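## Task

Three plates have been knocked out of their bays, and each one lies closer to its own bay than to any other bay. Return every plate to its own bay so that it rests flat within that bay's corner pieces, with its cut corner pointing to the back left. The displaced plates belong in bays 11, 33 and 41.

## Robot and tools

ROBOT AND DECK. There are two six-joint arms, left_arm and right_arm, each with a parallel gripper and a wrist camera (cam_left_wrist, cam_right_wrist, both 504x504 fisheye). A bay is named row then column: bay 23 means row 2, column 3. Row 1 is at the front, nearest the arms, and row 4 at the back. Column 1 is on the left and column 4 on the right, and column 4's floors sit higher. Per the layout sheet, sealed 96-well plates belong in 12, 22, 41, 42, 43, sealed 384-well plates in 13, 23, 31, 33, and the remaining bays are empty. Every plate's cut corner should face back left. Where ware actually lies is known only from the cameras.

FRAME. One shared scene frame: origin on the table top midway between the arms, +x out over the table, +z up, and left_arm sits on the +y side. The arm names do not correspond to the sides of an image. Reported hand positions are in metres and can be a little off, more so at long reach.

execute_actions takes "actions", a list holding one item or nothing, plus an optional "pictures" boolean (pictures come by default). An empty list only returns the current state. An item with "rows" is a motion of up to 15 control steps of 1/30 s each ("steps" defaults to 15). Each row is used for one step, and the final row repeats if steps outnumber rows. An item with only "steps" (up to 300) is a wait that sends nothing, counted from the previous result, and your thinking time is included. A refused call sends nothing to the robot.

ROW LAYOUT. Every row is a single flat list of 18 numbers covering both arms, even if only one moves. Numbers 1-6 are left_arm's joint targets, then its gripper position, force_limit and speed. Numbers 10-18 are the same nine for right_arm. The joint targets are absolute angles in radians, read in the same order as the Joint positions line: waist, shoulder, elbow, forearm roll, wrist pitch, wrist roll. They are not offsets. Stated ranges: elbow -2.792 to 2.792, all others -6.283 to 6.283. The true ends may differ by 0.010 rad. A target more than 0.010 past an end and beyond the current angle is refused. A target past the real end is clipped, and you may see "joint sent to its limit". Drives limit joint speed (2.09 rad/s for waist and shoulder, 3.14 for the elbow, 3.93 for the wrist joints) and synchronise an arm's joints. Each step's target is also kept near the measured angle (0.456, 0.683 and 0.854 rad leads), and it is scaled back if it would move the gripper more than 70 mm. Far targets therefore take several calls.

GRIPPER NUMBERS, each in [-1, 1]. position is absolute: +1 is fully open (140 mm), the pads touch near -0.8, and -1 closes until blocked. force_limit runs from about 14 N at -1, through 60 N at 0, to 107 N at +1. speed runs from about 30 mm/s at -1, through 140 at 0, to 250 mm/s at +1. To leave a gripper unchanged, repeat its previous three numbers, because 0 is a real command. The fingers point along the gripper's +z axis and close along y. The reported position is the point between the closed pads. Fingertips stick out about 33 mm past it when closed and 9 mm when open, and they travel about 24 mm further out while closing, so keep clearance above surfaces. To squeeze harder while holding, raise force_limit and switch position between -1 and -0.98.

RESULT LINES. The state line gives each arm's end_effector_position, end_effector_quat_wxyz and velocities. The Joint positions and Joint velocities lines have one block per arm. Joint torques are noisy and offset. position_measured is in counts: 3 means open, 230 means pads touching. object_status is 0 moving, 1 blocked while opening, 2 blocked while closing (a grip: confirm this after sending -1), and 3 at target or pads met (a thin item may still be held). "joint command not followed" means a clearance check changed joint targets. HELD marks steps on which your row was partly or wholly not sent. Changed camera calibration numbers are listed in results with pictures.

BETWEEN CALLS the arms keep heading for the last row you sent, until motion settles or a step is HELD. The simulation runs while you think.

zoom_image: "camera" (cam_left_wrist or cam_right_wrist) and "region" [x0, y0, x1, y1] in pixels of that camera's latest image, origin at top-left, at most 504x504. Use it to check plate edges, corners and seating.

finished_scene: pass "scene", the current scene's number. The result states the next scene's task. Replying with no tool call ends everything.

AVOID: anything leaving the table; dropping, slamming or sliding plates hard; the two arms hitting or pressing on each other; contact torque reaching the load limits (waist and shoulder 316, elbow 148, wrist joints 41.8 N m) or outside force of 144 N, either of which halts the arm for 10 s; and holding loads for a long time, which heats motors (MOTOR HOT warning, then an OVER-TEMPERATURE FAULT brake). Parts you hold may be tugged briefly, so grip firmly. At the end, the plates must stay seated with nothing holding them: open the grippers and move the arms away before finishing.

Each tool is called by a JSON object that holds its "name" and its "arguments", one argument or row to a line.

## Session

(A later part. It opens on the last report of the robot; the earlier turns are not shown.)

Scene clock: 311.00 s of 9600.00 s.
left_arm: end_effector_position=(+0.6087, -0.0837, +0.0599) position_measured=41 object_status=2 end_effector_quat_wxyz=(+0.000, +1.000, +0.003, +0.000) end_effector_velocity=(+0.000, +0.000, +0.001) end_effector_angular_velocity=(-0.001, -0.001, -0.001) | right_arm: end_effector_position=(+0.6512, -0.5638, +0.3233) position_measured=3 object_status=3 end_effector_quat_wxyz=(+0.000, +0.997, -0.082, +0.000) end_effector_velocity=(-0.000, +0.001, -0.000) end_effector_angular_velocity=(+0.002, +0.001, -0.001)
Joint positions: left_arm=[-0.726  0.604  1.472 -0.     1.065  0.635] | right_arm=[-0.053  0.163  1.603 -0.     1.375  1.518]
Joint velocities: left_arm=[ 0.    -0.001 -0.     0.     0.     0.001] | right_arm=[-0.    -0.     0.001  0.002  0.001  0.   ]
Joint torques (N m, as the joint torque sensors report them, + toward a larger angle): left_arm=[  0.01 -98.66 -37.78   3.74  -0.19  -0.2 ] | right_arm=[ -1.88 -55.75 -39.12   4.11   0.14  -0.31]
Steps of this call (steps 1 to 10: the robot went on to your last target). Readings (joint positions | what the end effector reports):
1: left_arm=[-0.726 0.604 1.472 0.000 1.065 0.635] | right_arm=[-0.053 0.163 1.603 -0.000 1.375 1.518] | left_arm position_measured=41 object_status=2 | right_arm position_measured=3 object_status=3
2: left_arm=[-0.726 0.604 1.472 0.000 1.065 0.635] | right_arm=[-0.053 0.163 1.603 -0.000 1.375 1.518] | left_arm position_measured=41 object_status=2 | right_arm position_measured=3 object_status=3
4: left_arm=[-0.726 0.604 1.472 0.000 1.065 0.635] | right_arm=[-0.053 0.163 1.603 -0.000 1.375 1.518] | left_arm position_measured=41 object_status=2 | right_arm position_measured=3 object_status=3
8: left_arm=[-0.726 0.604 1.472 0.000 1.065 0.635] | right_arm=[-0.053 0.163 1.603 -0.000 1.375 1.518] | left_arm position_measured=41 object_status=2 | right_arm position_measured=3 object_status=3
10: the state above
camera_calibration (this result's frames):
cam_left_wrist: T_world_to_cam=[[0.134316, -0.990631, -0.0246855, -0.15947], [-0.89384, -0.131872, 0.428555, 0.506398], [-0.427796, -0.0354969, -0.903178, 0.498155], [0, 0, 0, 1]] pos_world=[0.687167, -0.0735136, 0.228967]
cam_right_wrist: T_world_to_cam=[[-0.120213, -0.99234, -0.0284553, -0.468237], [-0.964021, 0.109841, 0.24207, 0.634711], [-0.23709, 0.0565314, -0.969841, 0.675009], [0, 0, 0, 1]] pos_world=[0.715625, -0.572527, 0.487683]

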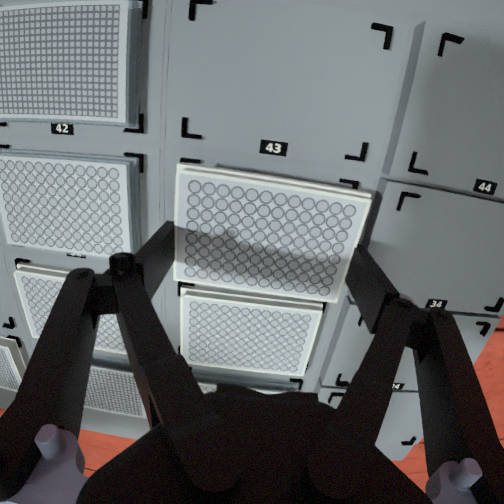

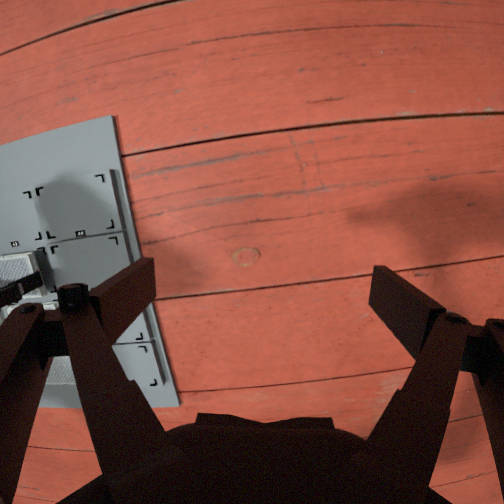

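{"name": "execute_actions", "arguments": {
  "actions": [
    {"rows":[[-0.7258,0.5987,1.4808,0,1.0615,0.6135,-1,0,-0.6,-0.053,0.163,1.603,0,1.375,1.518,1,0,0],[-0.7258,0.5987,1.4808,0,1.0615,0.6135,-1,0,-0.6,-0.053,0.163,1.603,0,1.375,1.518,1,0,0],[-0.7258,0.5987,1.4808,0,1.0615,0.6135,-1,0,-0.6,-0.053,0.163,1.603,0,1.375,1.518,1,0,0],[-0.7258,0.5987,1.4808,0,1.0615,0.6135,-1,0,-0.6,-0.053,0.163,1.603,0,1.375,1.518,1,0,0],[-0.7258,0.605,1.486,0,1.05,0.6135,-1,0,-0.6,-0.053,0.163,1.603,0,1.375,1.518,1,0,0],[-0.7258,0.605,1.486,0,1.05,0.6135,-1,0,-0.6,-0.053,0.163,1.603,0,1.375,1.518,1,0,0],[-0.7258,0.6115,1.4912,0,1.0383,0.6135,-1,0,-0.6,-0.053,0.163,1.603,0,1.375,1.518,1,0,0]],"steps":15}
  ]
}}

{"name": "zoom_image", "arguments": {
  "camera": "cam_left_wrist",
  "region": [150,140,390,340]
}}

Scene clock: 322.47 s of 9600.00 s.
left_arm: end_effector_position=(+0.6069, -0.0806, +0.0442) position_measured=41 object_status=2 end_effector_quat_wxyz=(+0.000, +1.000, +0.014, +0.000) end_effector_velocity=(-0.000, +0.001, -0.001) end_effector_angular_velocity=(+0.002, +0.001, +0.000) | right_arm: end_effector_position=(+0.6512, -0.5638, +0.3233) position_measured=3 object_status=3 end_effector_quat_wxyz=(+0.000, +0.997, -0.082, +0.000) end_effector_velocity=(+0.000, +0.000, -0.000) end_effector_angular_velocity=(+0.000, +0.000, +0.000)
Joint positions: left_arm=[-0.726  0.611  1.491 -0.     1.038  0.614] | right_arm=[-0.053  0.163  1.603 -0.     1.375  1.518]
Joint velocities: left_arm=[ 0.     0.001  0.001  0.     0.001 -0.   ] | right_arm=[ 0.  0.  0.  0. -0. -0.]
Joint torques (N m, as the joint torque sensors report them, + toward a larger angle): left_arm=[ -1.01 -99.51 -36.54   3.67  -0.31   0.02] | right_arm=[ -2.79 -56.12 -39.25   4.17   0.05  -0.4 ]
Steps of this call (steps 1 to 15: the robot went on to your last target; steps 16 to 90: nothing new was sent; then 7.97 s passed at rest; steps 91 to 105: all 15 steps of this action). Readings (joint positions | what the end effector reports):
91: left_arm=[-0.726 0.604 1.472 -0.000 1.065 0.635] | right_arm=[-0.053 0.163 1.603 -0.000 1.375 1.518] | left_arm position_measured=41 object_status=2 | right_arm position_measured=3 object_status=3
92: left_arm=[-0.726 0.602 1.475 -0.000 1.064 0.628] | right_arm=[-0.053 0.163 1.603 -0.000 1.375 1.518] | left_arm position_measured=41 object_status=2 | right_arm position_measured=3 object_status=3
94: left_arm=[-0.726 0.599 1.480 -0.000 1.062 0.615] | right_arm=[-0.053 0.163 1.603 -0.000 1.375 1.518] | left_arm position_measured=41 object_status=2 | right_arm position_measured=3 object_status=3
98: left_arm=[-0.726 0.607 1.488 -0.000 1.045 0.614] | right_arm=[-0.053 0.163 1.603 -0.000 1.375 1.518] | left_arm position_measured=41 object_status=2 | right_arm position_measured=3 object_status=3
105: the state above
camera_calibration (this result's frames):
cam_left_wrist: T_world_to_cam=[[0.156069, -0.98744, -0.0246041, -0.169549], [-0.890715, -0.151461, 0.428587, 0.508478], [-0.42693, -0.044974, -0.903166, 0.481982], [0, 0, 0, 1]] pos_world=[0.685143, -0.0687282, 0.213211]
cam_right_wrist: T_world_to_cam=[[-0.120213, -0.99234, -0.0284554, -0.468237], [-0.964021, 0.109841, 0.24207, 0.634711], [-0.23709, 0.0565315, -0.969841, 0.675009], [0, 0, 0, 1]] pos_world=[0.715625, -0.572527, 0.487683]

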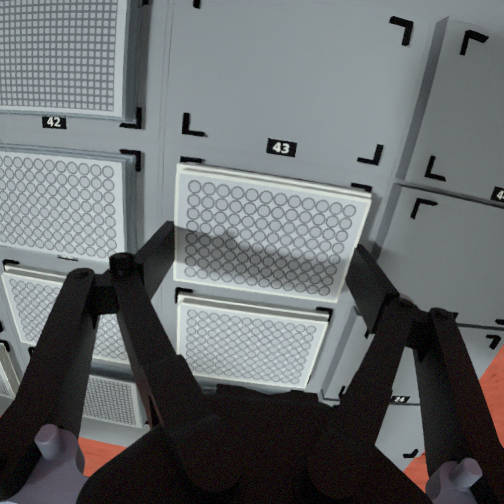

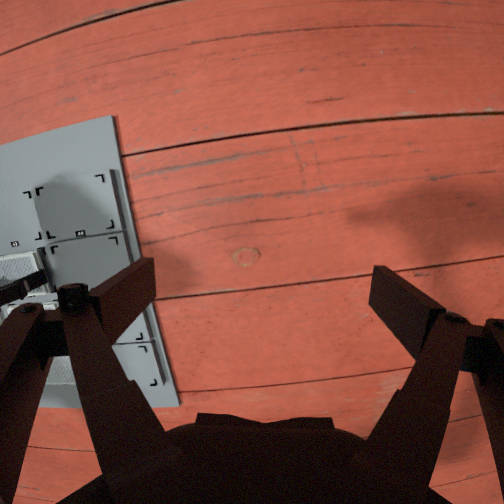

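Region (150, 140, 390, 340) of cam_left_wrist's 504x504 image, scaled by 2.100, with more detail than that image has.

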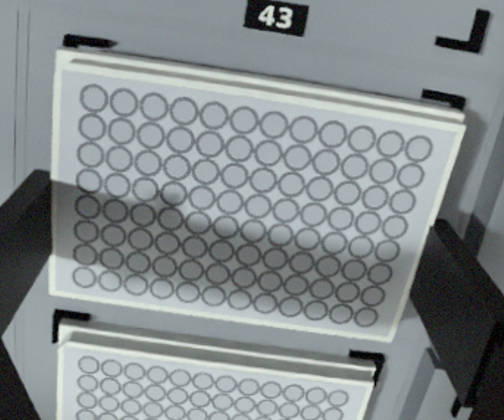

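{"name": "execute_actions", "arguments": {
  "actions": [
    {"rows":[[-0.7273,0.6137,1.4874,0,1.0399,0.608,-1,0,-0.6,-0.053,0.163,1.603,0,1.375,1.518,1,0,0],[-0.7273,0.6137,1.4874,0,1.0399,0.608,-1,0,-0.6,-0.053,0.163,1.603,0,1.375,1.518,1,0,0],[-0.7273,0.6137,1.4874,0,1.0399,0.608,-1,0,-0.6,-0.053,0.163,1.603,0,1.375,1.518,1,0,0],[-0.7273,0.6137,1.4874,0,1.0399,0.608,-1,0,-0.6,-0.053,0.163,1.603,0,1.375,1.518,1,0,0],[-0.7273,0.6137,1.4874,0,1.0399,0.608,-1,0,-0.6,-0.053,0.163,1.603,0,1.375,1.518,1,0,0],[-0.7273,0.6137,1.4874,0,1.0399,0.608,-1,0,-0.6,-0.053,0.163,1.603,0,1.375,1.518,1,0,0],[-0.7273,0.6157,1.489,0,1.0363,0.608,-1,0,-0.6,-0.053,0.163,1.603,0,1.375,1.518,1,0,0],[-0.7273,0.6157,1.489,0,1.0363,0.608,-1,0,-0.6,-0.053,0.163,1.603,0,1.375,1.518,1,0,0],[-0.7273,0.6177,1.4906,0,1.0326,0.608,-1,0,-0.6,-0.053,0.163,1.603,0,1.375,1.518,1,0,0]],"steps":15}
  ]
}}

{"name": "zoom_image", "arguments": {
  "camera": "cam_left_wrist",
  "region": [150,140,390,340]
}}

Scene clock: 335.60 s of 9600.00 s.
left_arm: end_effector_position=(+0.6069, -0.0827, +0.0392) position_measured=41 object_status=2 end_effector_quat_wxyz=(+0.000, +1.000, +0.016, +0.000) end_effector_velocity=(+0.000, -0.000, +0.000) end_effector_angular_velocity=(-0.000, -0.001, -0.002) | right_arm: end_effector_position=(+0.6512, -0.5638, +0.3233) position_measured=3 object_status=3 end_effector_quat_wxyz=(+0.000, +0.997, -0.082, +0.000) end_effector_velocity=(-0.000, +0.000, -0.000) end_effector_angular_velocity=(+0.000, +0.001, +0.000)
Joint positions: left_arm=[-0.727  0.618  1.491  0.     1.033  0.608] | right_arm=[-0.053  0.163  1.603 -0.     1.375  1.518]
Joint velocities: left_arm=[-0.    -0.    -0.     0.001 -0.     0.001] | right_arm=[ 0.    -0.     0.001 -0.     0.     0.   ]
Joint torques (N m, as the joint torque sensors report them, + toward a larger angle): left_arm=[  -2.24 -100.25  -37.13    3.53   -0.07   -0.02] | right_arm=[ -1.85 -55.38 -39.26   4.23   0.05  -0.35]
Steps of this call (steps 1 to 15: the robot went on to your last target; steps 16 to 90: nothing new was sent; then 9.63 s passed at rest; steps 91 to 105: all 15 steps of this action). Readings (joint positions | what the end effector reports):
91: left_arm=[-0.726 0.612 1.491 0.000 1.038 0.613] | right_arm=[-0.053 0.163 1.603 -0.000 1.375 1.518] | left_arm position_measured=41 object_status=2 | right_arm position_measured=3 object_status=3
92: left_arm=[-0.726 0.613 1.489 0.000 1.039 0.611] | right_arm=[-0.053 0.163 1.603 -0.000 1.375 1.518] | left_arm position_measured=41 object_status=2 | right_arm position_measured=3 object_status=3
94: left_arm=[-0.727 0.614 1.488 0.000 1.040 0.608] | right_arm=[-0.053 0.163 1.603 -0.000 1.375 1.518] | left_arm position_measured=41 object_status=2 | right_arm position_measured=3 object_status=3
98: left_arm=[-0.727 0.615 1.488 0.000 1.038 0.608] | right_arm=[-0.053 0.163 1.603 -0.000 1.375 1.518] | left_arm position_measured=41 object_status=2 | right_arm position_measured=3 object_status=3
105: the state above
camera_calibration (this result's frames):
cam_left_wrist: T_world_to_cam=[[0.16, -0.986811, -0.0245611, -0.174051], [-0.890152, -0.154993, 0.428493, 0.509664], [-0.426648, -0.0466958, -0.903211, 0.47712], [0, 0, 0, 1]] pos_world=[0.685089, -0.0704818, 0.208278]
cam_right_wrist: T_world_to_cam=[[-0.120213, -0.99234, -0.0284552, -0.468237], [-0.964021, 0.109841, 0.24207, 0.634711], [-0.23709, 0.0565313, -0.969841, 0.675009], [0, 0, 0, 1]] pos_world=[0.715625, -0.572527, 0.487683]

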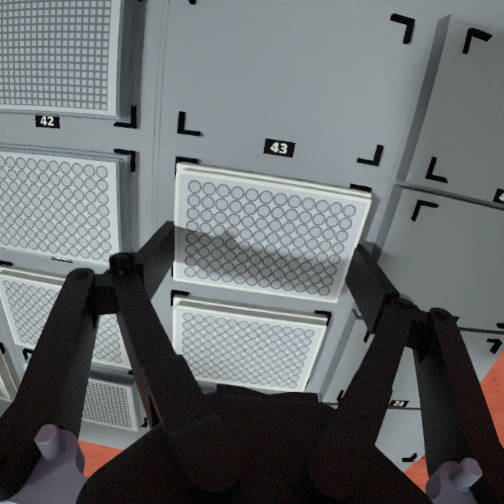

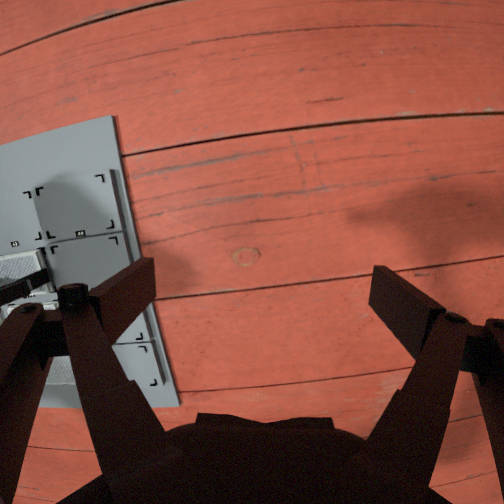

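Region (150, 140, 390, 340) of cam_left_wrist's 504x504 image, scaled by 2.100, with more detail than that image has.

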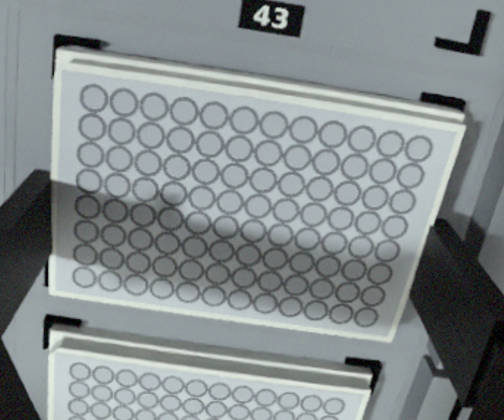

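{"name": "execute_actions", "arguments": {
  "actions": [
    {"rows":[[-0.7273,0.6185,1.4913,0,1.0311,0.608,-1,0,-0.6,-0.053,0.163,1.603,0,1.375,1.518,1,0,0],[-0.7273,0.6185,1.4913,0,1.0311,0.608,-1,0,-0.6,-0.053,0.163,1.603,0,1.375,1.518,1,0,0],[-0.7273,0.6185,1.4913,0,1.0311,0.608,-1,0,-0.6,-0.053,0.163,1.603,0,1.375,1.518,1,0,0],[-0.7273,0.6193,1.4919,0,1.0297,0.608,-1,0,-0.6,-0.053,0.163,1.603,0,1.375,1.518,1,0,0],[-0.7273,0.6193,1.4919,0,1.0297,0.608,-1,0,-0.6,-0.053,0.163,1.603,0,1.375,1.518,1,0,0],[-0.7273,0.6193,1.4919,0,1.0297,0.608,-1,0,-0.6,-0.053,0.163,1.603,0,1.375,1.518,1,0,0],[-0.7273,0.6201,1.4926,0,1.0282,0.608,-1,0,-0.6,-0.053,0.163,1.603,0,1.375,1.518,1,0,0]],"steps":12}
  ]
}}

{"name": "zoom_image", "arguments": {
  "camera": "cam_left_wrist",
  "region": [150,140,390,340]
}}

Scene clock: 349.67 s of 9600.00 s.
left_arm: end_effector_position=(+0.6069, -0.0827, +0.0362) position_measured=41 object_status=2 end_effector_quat_wxyz=(+0.000, +1.000, +0.016, +0.000) end_effector_velocity=(+0.000, -0.000, -0.000) end_effector_angular_velocity=(-0.001, -0.001, +0.000) | right_arm: end_effector_position=(+0.6512, -0.5638, +0.3233) position_measured=3 object_status=3 end_effector_quat_wxyz=(+0.000, +0.997, -0.082, +0.000) end_effector_velocity=(+0.000, +0.000, +0.000) end_effector_angular_velocity=(+0.000, -0.000, +0.001)
Joint positions: left_arm=[-0.727  0.62   1.493 -0.     1.028  0.608] | right_arm=[-0.053  0.163  1.603 -0.     1.375  1.518]
Joint velocities: left_arm=[-0.     0.    -0.    -0.    -0.001 -0.   ] | right_arm=[ 0.  0. -0.  0. -0. -0.]
Joint torques (N m, as the joint torque sensors report them, + toward a larger angle): left_arm=[  -1.4  -101.82  -37.79    3.51   -1.04   -0.06] | right_arm=[ -2.23 -55.37 -39.31   4.17   0.05  -0.28]
Steps of this call (steps 1 to 15: the robot went on to your last target; steps 16 to 90: nothing new was sent; then 10.67 s passed at rest; steps 91 to 102: all 12 steps of this action). Readings (joint positions | what the end effector reports):
91: left_arm=[-0.727 0.618 1.491 -0.000 1.033 0.608] | right_arm=[-0.053 0.163 1.603 -0.000 1.375 1.518] | left_arm position_measured=41 object_status=2 | right_arm position_measured=3 object_status=3
92: left_arm=[-0.727 0.618 1.491 -0.000 1.032 0.608] | right_arm=[-0.053 0.163 1.603 -0.000 1.375 1.518] | left_arm position_measured=41 object_status=2 | right_arm position_measured=3 object_status=3
94: left_arm=[-0.727 0.619 1.491 -0.000 1.031 0.608] | right_arm=[-0.053 0.163 1.603 -0.000 1.375 1.518] | left_arm position_measured=41 object_status=2 | right_arm position_measured=3 object_status=3
98: left_arm=[-0.727 0.620 1.492 -0.000 1.029 0.608] | right_arm=[-0.053 0.163 1.603 -0.000 1.375 1.518] | left_arm position_measured=41 object_status=2 | right_arm position_measured=3 object_status=3
102: the state above
camera_calibration (this result's frames):
cam_left_wrist: T_world_to_cam=[[0.160022, -0.986807, -0.0245893, -0.174071], [-0.890122, -0.155022, 0.428545, 0.510883], [-0.426703, -0.0466892, -0.903186, 0.474422], [0, 0, 0, 1]] pos_world=[0.685041, -0.0704259, 0.205274]
cam_right_wrist: T_world_to_cam=[[-0.120213, -0.99234, -0.0284555, -0.468237], [-0.964021, 0.109841, 0.24207, 0.634711], [-0.237091, 0.0565317, -0.969841, 0.675009], [0, 0, 0, 1]] pos_world=[0.715625, -0.572527, 0.487683]

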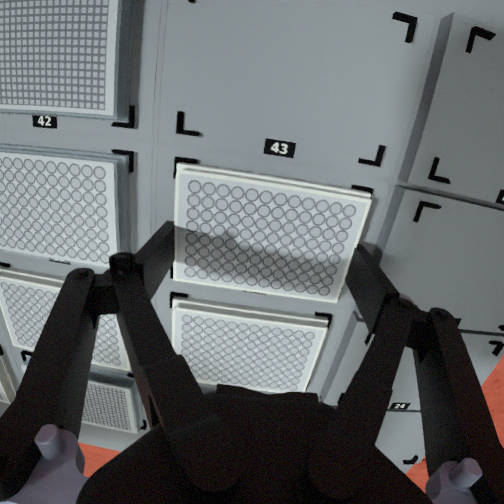

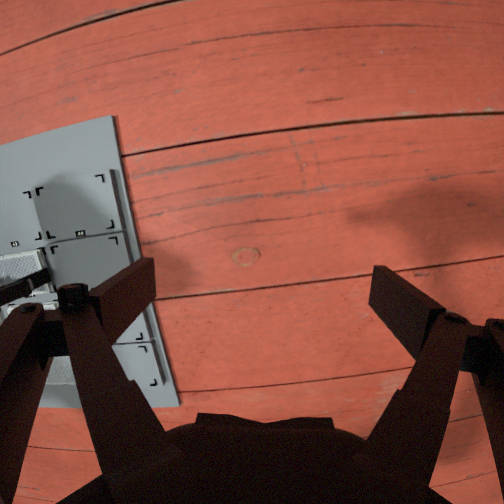

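Region (150, 140, 390, 340) of cam_left_wrist's 504x504 image, scaled by 2.100, with more detail than that image has.

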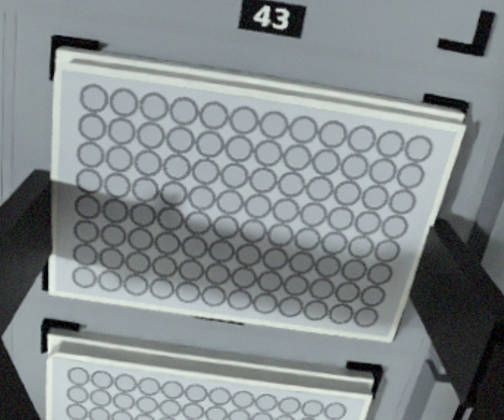

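{"name": "execute_actions", "arguments": {
  "actions": [
    {"rows":[[-0.7273,0.6209,1.4932,0,1.0268,0.608,-1,0,-0.6,-0.053,0.163,1.603,0,1.375,1.518,1,0,0],[-0.7273,0.6209,1.4932,0,1.0268,0.608,-1,0,-0.6,-0.053,0.163,1.603,0,1.375,1.518,1,0,0],[-0.7273,0.6209,1.4932,0,1.0268,0.608,-1,0,-0.6,-0.053,0.163,1.603,0,1.375,1.518,1,0,0],[-0.7273,0.6209,1.4932,0,1.0268,0.608,-1,0,-0.6,-0.053,0.163,1.603,0,1.375,1.518,1,0,0],[-0.7273,0.6209,1.4932,0,1.0268,0.608,0.92,0,-0.5,-0.053,0.163,1.603,0,1.375,1.518,1,0,0]],"steps":15}
  ]
}}

{"name": "zoom_image", "arguments": {
  "camera": "cam_left_wrist",
  "region": [150,140,390,340]
}}

Scene clock: 357.60 s of 9600.00 s.
left_arm: end_effector_position=(+0.6069, -0.0826, +0.0352) position_measured=13 object_status=0 end_effector_quat_wxyz=(+0.000, +1.000, +0.016, +0.000) end_effector_velocity=(-0.000, -0.000, -0.000) end_effector_angular_velocity=(+0.000, +0.001, +0.000) | right_arm: end_effector_position=(+0.6512, -0.5638, +0.3233) position_measured=3 object_status=3 end_effector_quat_wxyz=(+0.000, +0.997, -0.082, +0.000) end_effector_velocity=(-0.000, +0.000, -0.000) end_effector_angular_velocity=(-0.001, +0.000, +0.001)
Joint positions: left_arm=[-0.727  0.621  1.493  0.     1.027  0.608] | right_arm=[-0.053  0.163  1.603 -0.     1.375  1.518]
Joint velocities: left_arm=[-0.     0.    -0.    -0.     0.001 -0.   ] | right_arm=[ 0.    -0.     0.    -0.001  0.    -0.   ]
Joint torques (N m, as the joint torque sensors report them, + toward a larger angle): left_arm=[   1.65 -101.34  -35.98    3.15   -0.91    0.43] | right_arm=[ -1.39 -56.2  -39.24   4.19   0.    -0.37]
Steps of this call (steps 1 to 15: the robot went on to your last target; steps 16 to 90: nothing new was sent; then 4.43 s passed at rest; steps 91 to 105: all 15 steps of this action). Readings (joint positions | what the end effector reports):
91: left_arm=[-0.727 0.620 1.493 0.000 1.028 0.608] | right_arm=[-0.053 0.163 1.603 -0.000 1.375 1.518] | left_arm position_measured=41 object_status=2 | right_arm position_measured=3 object_status=3
92: left_arm=[-0.727 0.620 1.493 0.000 1.027 0.608] | right_arm=[-0.053 0.163 1.603 -0.000 1.375 1.518] | left_arm position_measured=41 object_status=2 | right_arm position_measured=3 object_status=3
94: left_arm=[-0.727 0.621 1.493 0.000 1.027 0.608] | right_arm=[-0.053 0.163 1.603 -0.000 1.375 1.518] | left_arm position_measured=41 object_status=2 | right_arm position_measured=3 object_status=3
98: left_arm=[-0.727 0.621 1.493 0.000 1.027 0.608] | right_arm=[-0.053 0.163 1.603 -0.000 1.375 1.518] | left_arm position_measured=29 object_status=0 | right_arm position_measured=3 object_status=3
105: the state above
camera_calibration (this result's frames):
cam_left_wrist: T_world_to_cam=[[0.159996, -0.986808, -0.0247075, -0.174027], [-0.890113, -0.155048, 0.428555, 0.511317], [-0.426732, -0.0465745, -0.903178, 0.473495], [0, 0, 0, 1]] pos_world=[0.685029, -0.0703997, 0.204223]
cam_right_wrist: T_world_to_cam=[[-0.120213, -0.99234, -0.0284554, -0.468237], [-0.964021, 0.109841, 0.24207, 0.634711], [-0.237091, 0.0565316, -0.969841, 0.675009], [0, 0, 0, 1]] pos_world=[0.715625, -0.572527, 0.487683]

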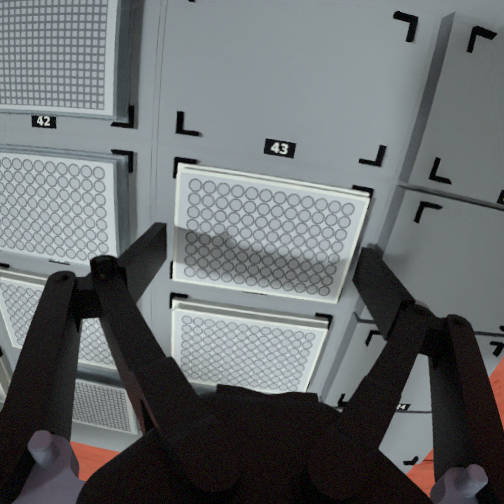

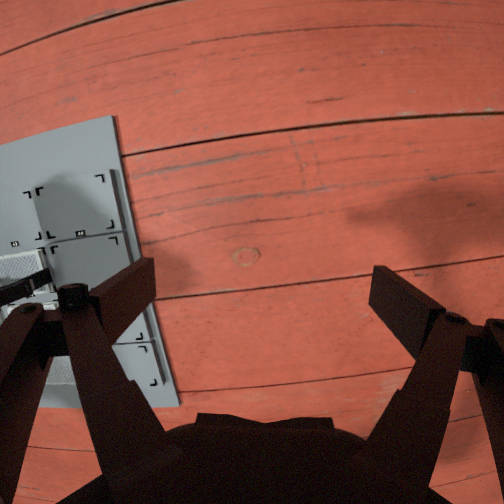

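Region (150, 140, 390, 340) of cam_left_wrist's 504x504 image, scaled by 2.100, with more detail than that image has.

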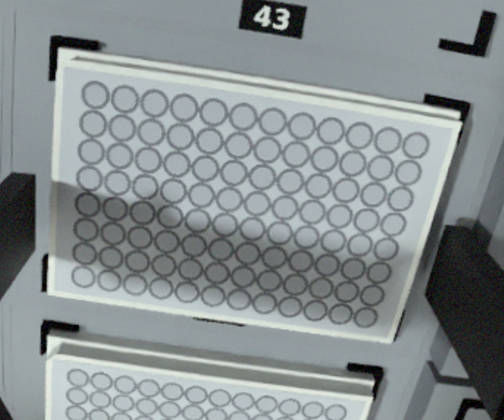

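Lift and inspect.

{"name": "execute_actions", "arguments": {
  "actions": [
    {"rows":[[-0.7273,0.569,1.451,0,1.121,0.608,0.92,0,-0.5,-0.053,0.163,1.603,0,1.375,1.518,1,0,0]],"steps":15}
  ]
}}

{"name": "zoom_image", "arguments": {
  "camera": "cam_left_wrist",
  "region": [150,120,400,300]
}}

Scene clock: 361.53 s of 9600.00 s.
left_arm: end_effector_position=(+0.6059, -0.0813, +0.0995) position_measured=13 object_status=3 end_effector_quat_wxyz=(+0.000, +1.000, +0.016, +0.000) end_effector_velocity=(+0.000, -0.001, -0.000) end_effector_angular_velocity=(-0.000, +0.000, +0.001) | right_arm: end_effector_position=(+0.6512, -0.5638, +0.3233) position_measured=3 object_status=3 end_effector_quat_wxyz=(+0.000, +0.997, -0.082, +0.000) end_effector_velocity=(-0.000, +0.001, -0.001) end_effector_angular_velocity=(+0.002, +0.001, -0.001)
Joint positions: left_arm=[-0.727  0.569  1.451  0.     1.121  0.608] | right_arm=[-0.053  0.163  1.603 -0.     1.375  1.518]
Joint velocities: left_arm=[-0.     0.001 -0.001 -0.     0.    -0.001] | right_arm=[-0.     0.     0.001  0.002 -0.     0.   ]
Joint torques (N m, as the joint torque sensors report them, + toward a larger angle): left_arm=[ -0.54 -97.02 -39.76   3.77  -0.53  -0.07] | right_arm=[ -2.44 -54.84 -39.42   4.12  -0.01  -0.32]
Steps of this call (steps 1 to 15: the robot went on to your last target; steps 16 to 90: nothing new was sent; then 0.43 s passed at rest; steps 91 to 105: all 15 steps of this action). Readings (joint positions | what the end effector reports):
91: left_arm=[-0.727 0.621 1.493 -0.000 1.027 0.608] | right_arm=[-0.053 0.163 1.603 -0.000 1.375 1.518] | left_arm position_measured=13 object_status=3 | right_arm position_measured=3 object_status=3
92: left_arm=[-0.727 0.617 1.490 -0.000 1.035 0.608] | right_arm=[-0.053 0.163 1.603 -0.000 1.375 1.518] | left_arm position_measured=13 object_status=3 | right_arm position_measured=3 object_status=3
94: left_arm=[-0.727 0.589 1.467 -0.000 1.086 0.608] | right_arm=[-0.053 0.163 1.603 -0.000 1.375 1.518] | left_arm position_measured=13 object_status=3 | right_arm position_measured=3 object_status=3
98: left_arm=[-0.727 0.569 1.451 0.000 1.121 0.608] | right_arm=[-0.053 0.163 1.603 -0.000 1.375 1.518] | left_arm position_measured=13 object_status=3 | right_arm position_measured=3 object_status=3
105: the state above
camera_calibration (this result's frames):
cam_left_wrist: T_world_to_cam=[[0.159998, -0.986808, -0.0247071, -0.171008], [-0.890103, -0.155049, 0.428574, 0.483063], [-0.426751, -0.046579, -0.903169, 0.531261], [0, 0, 0, 1]] pos_world=[0.684054, -0.0691078, 0.268565]
cam_right_wrist: T_world_to_cam=[[-0.120213, -0.99234, -0.0284553, -0.468237], [-0.964021, 0.109841, 0.242071, 0.634711], [-0.237091, 0.0565315, -0.969841, 0.675009], [0, 0, 0, 1]] pos_world=[0.715625, -0.572527, 0.487683]

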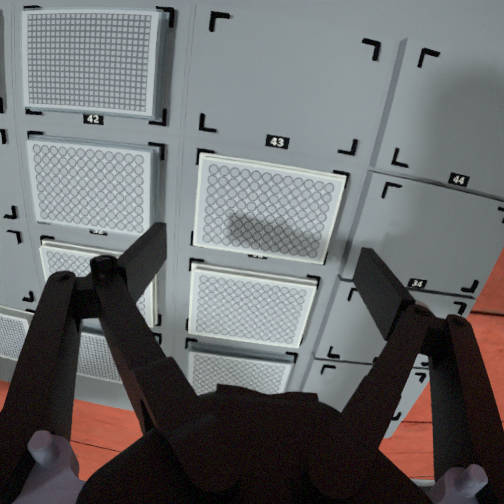

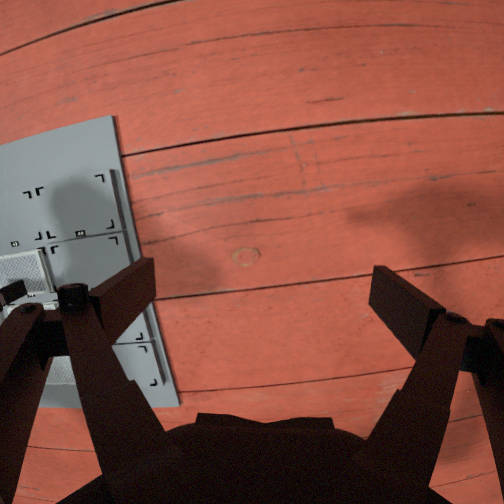

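Region (150, 120, 400, 300) of cam_left_wrist's 504x504 image, scaled by 2.016, with more detail than that image has; it fills the top 363 rows of this view, and the rest is white.

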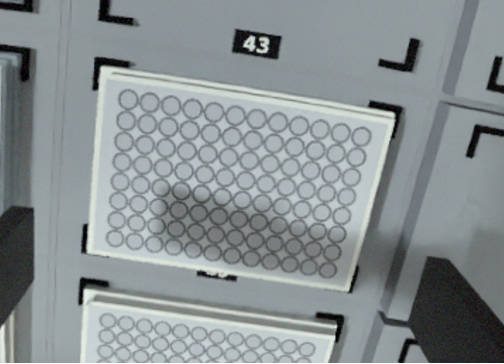

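{"name": "finished_scene", "arguments": {
  "scene": 2
}}

The scene is finished: the task was done.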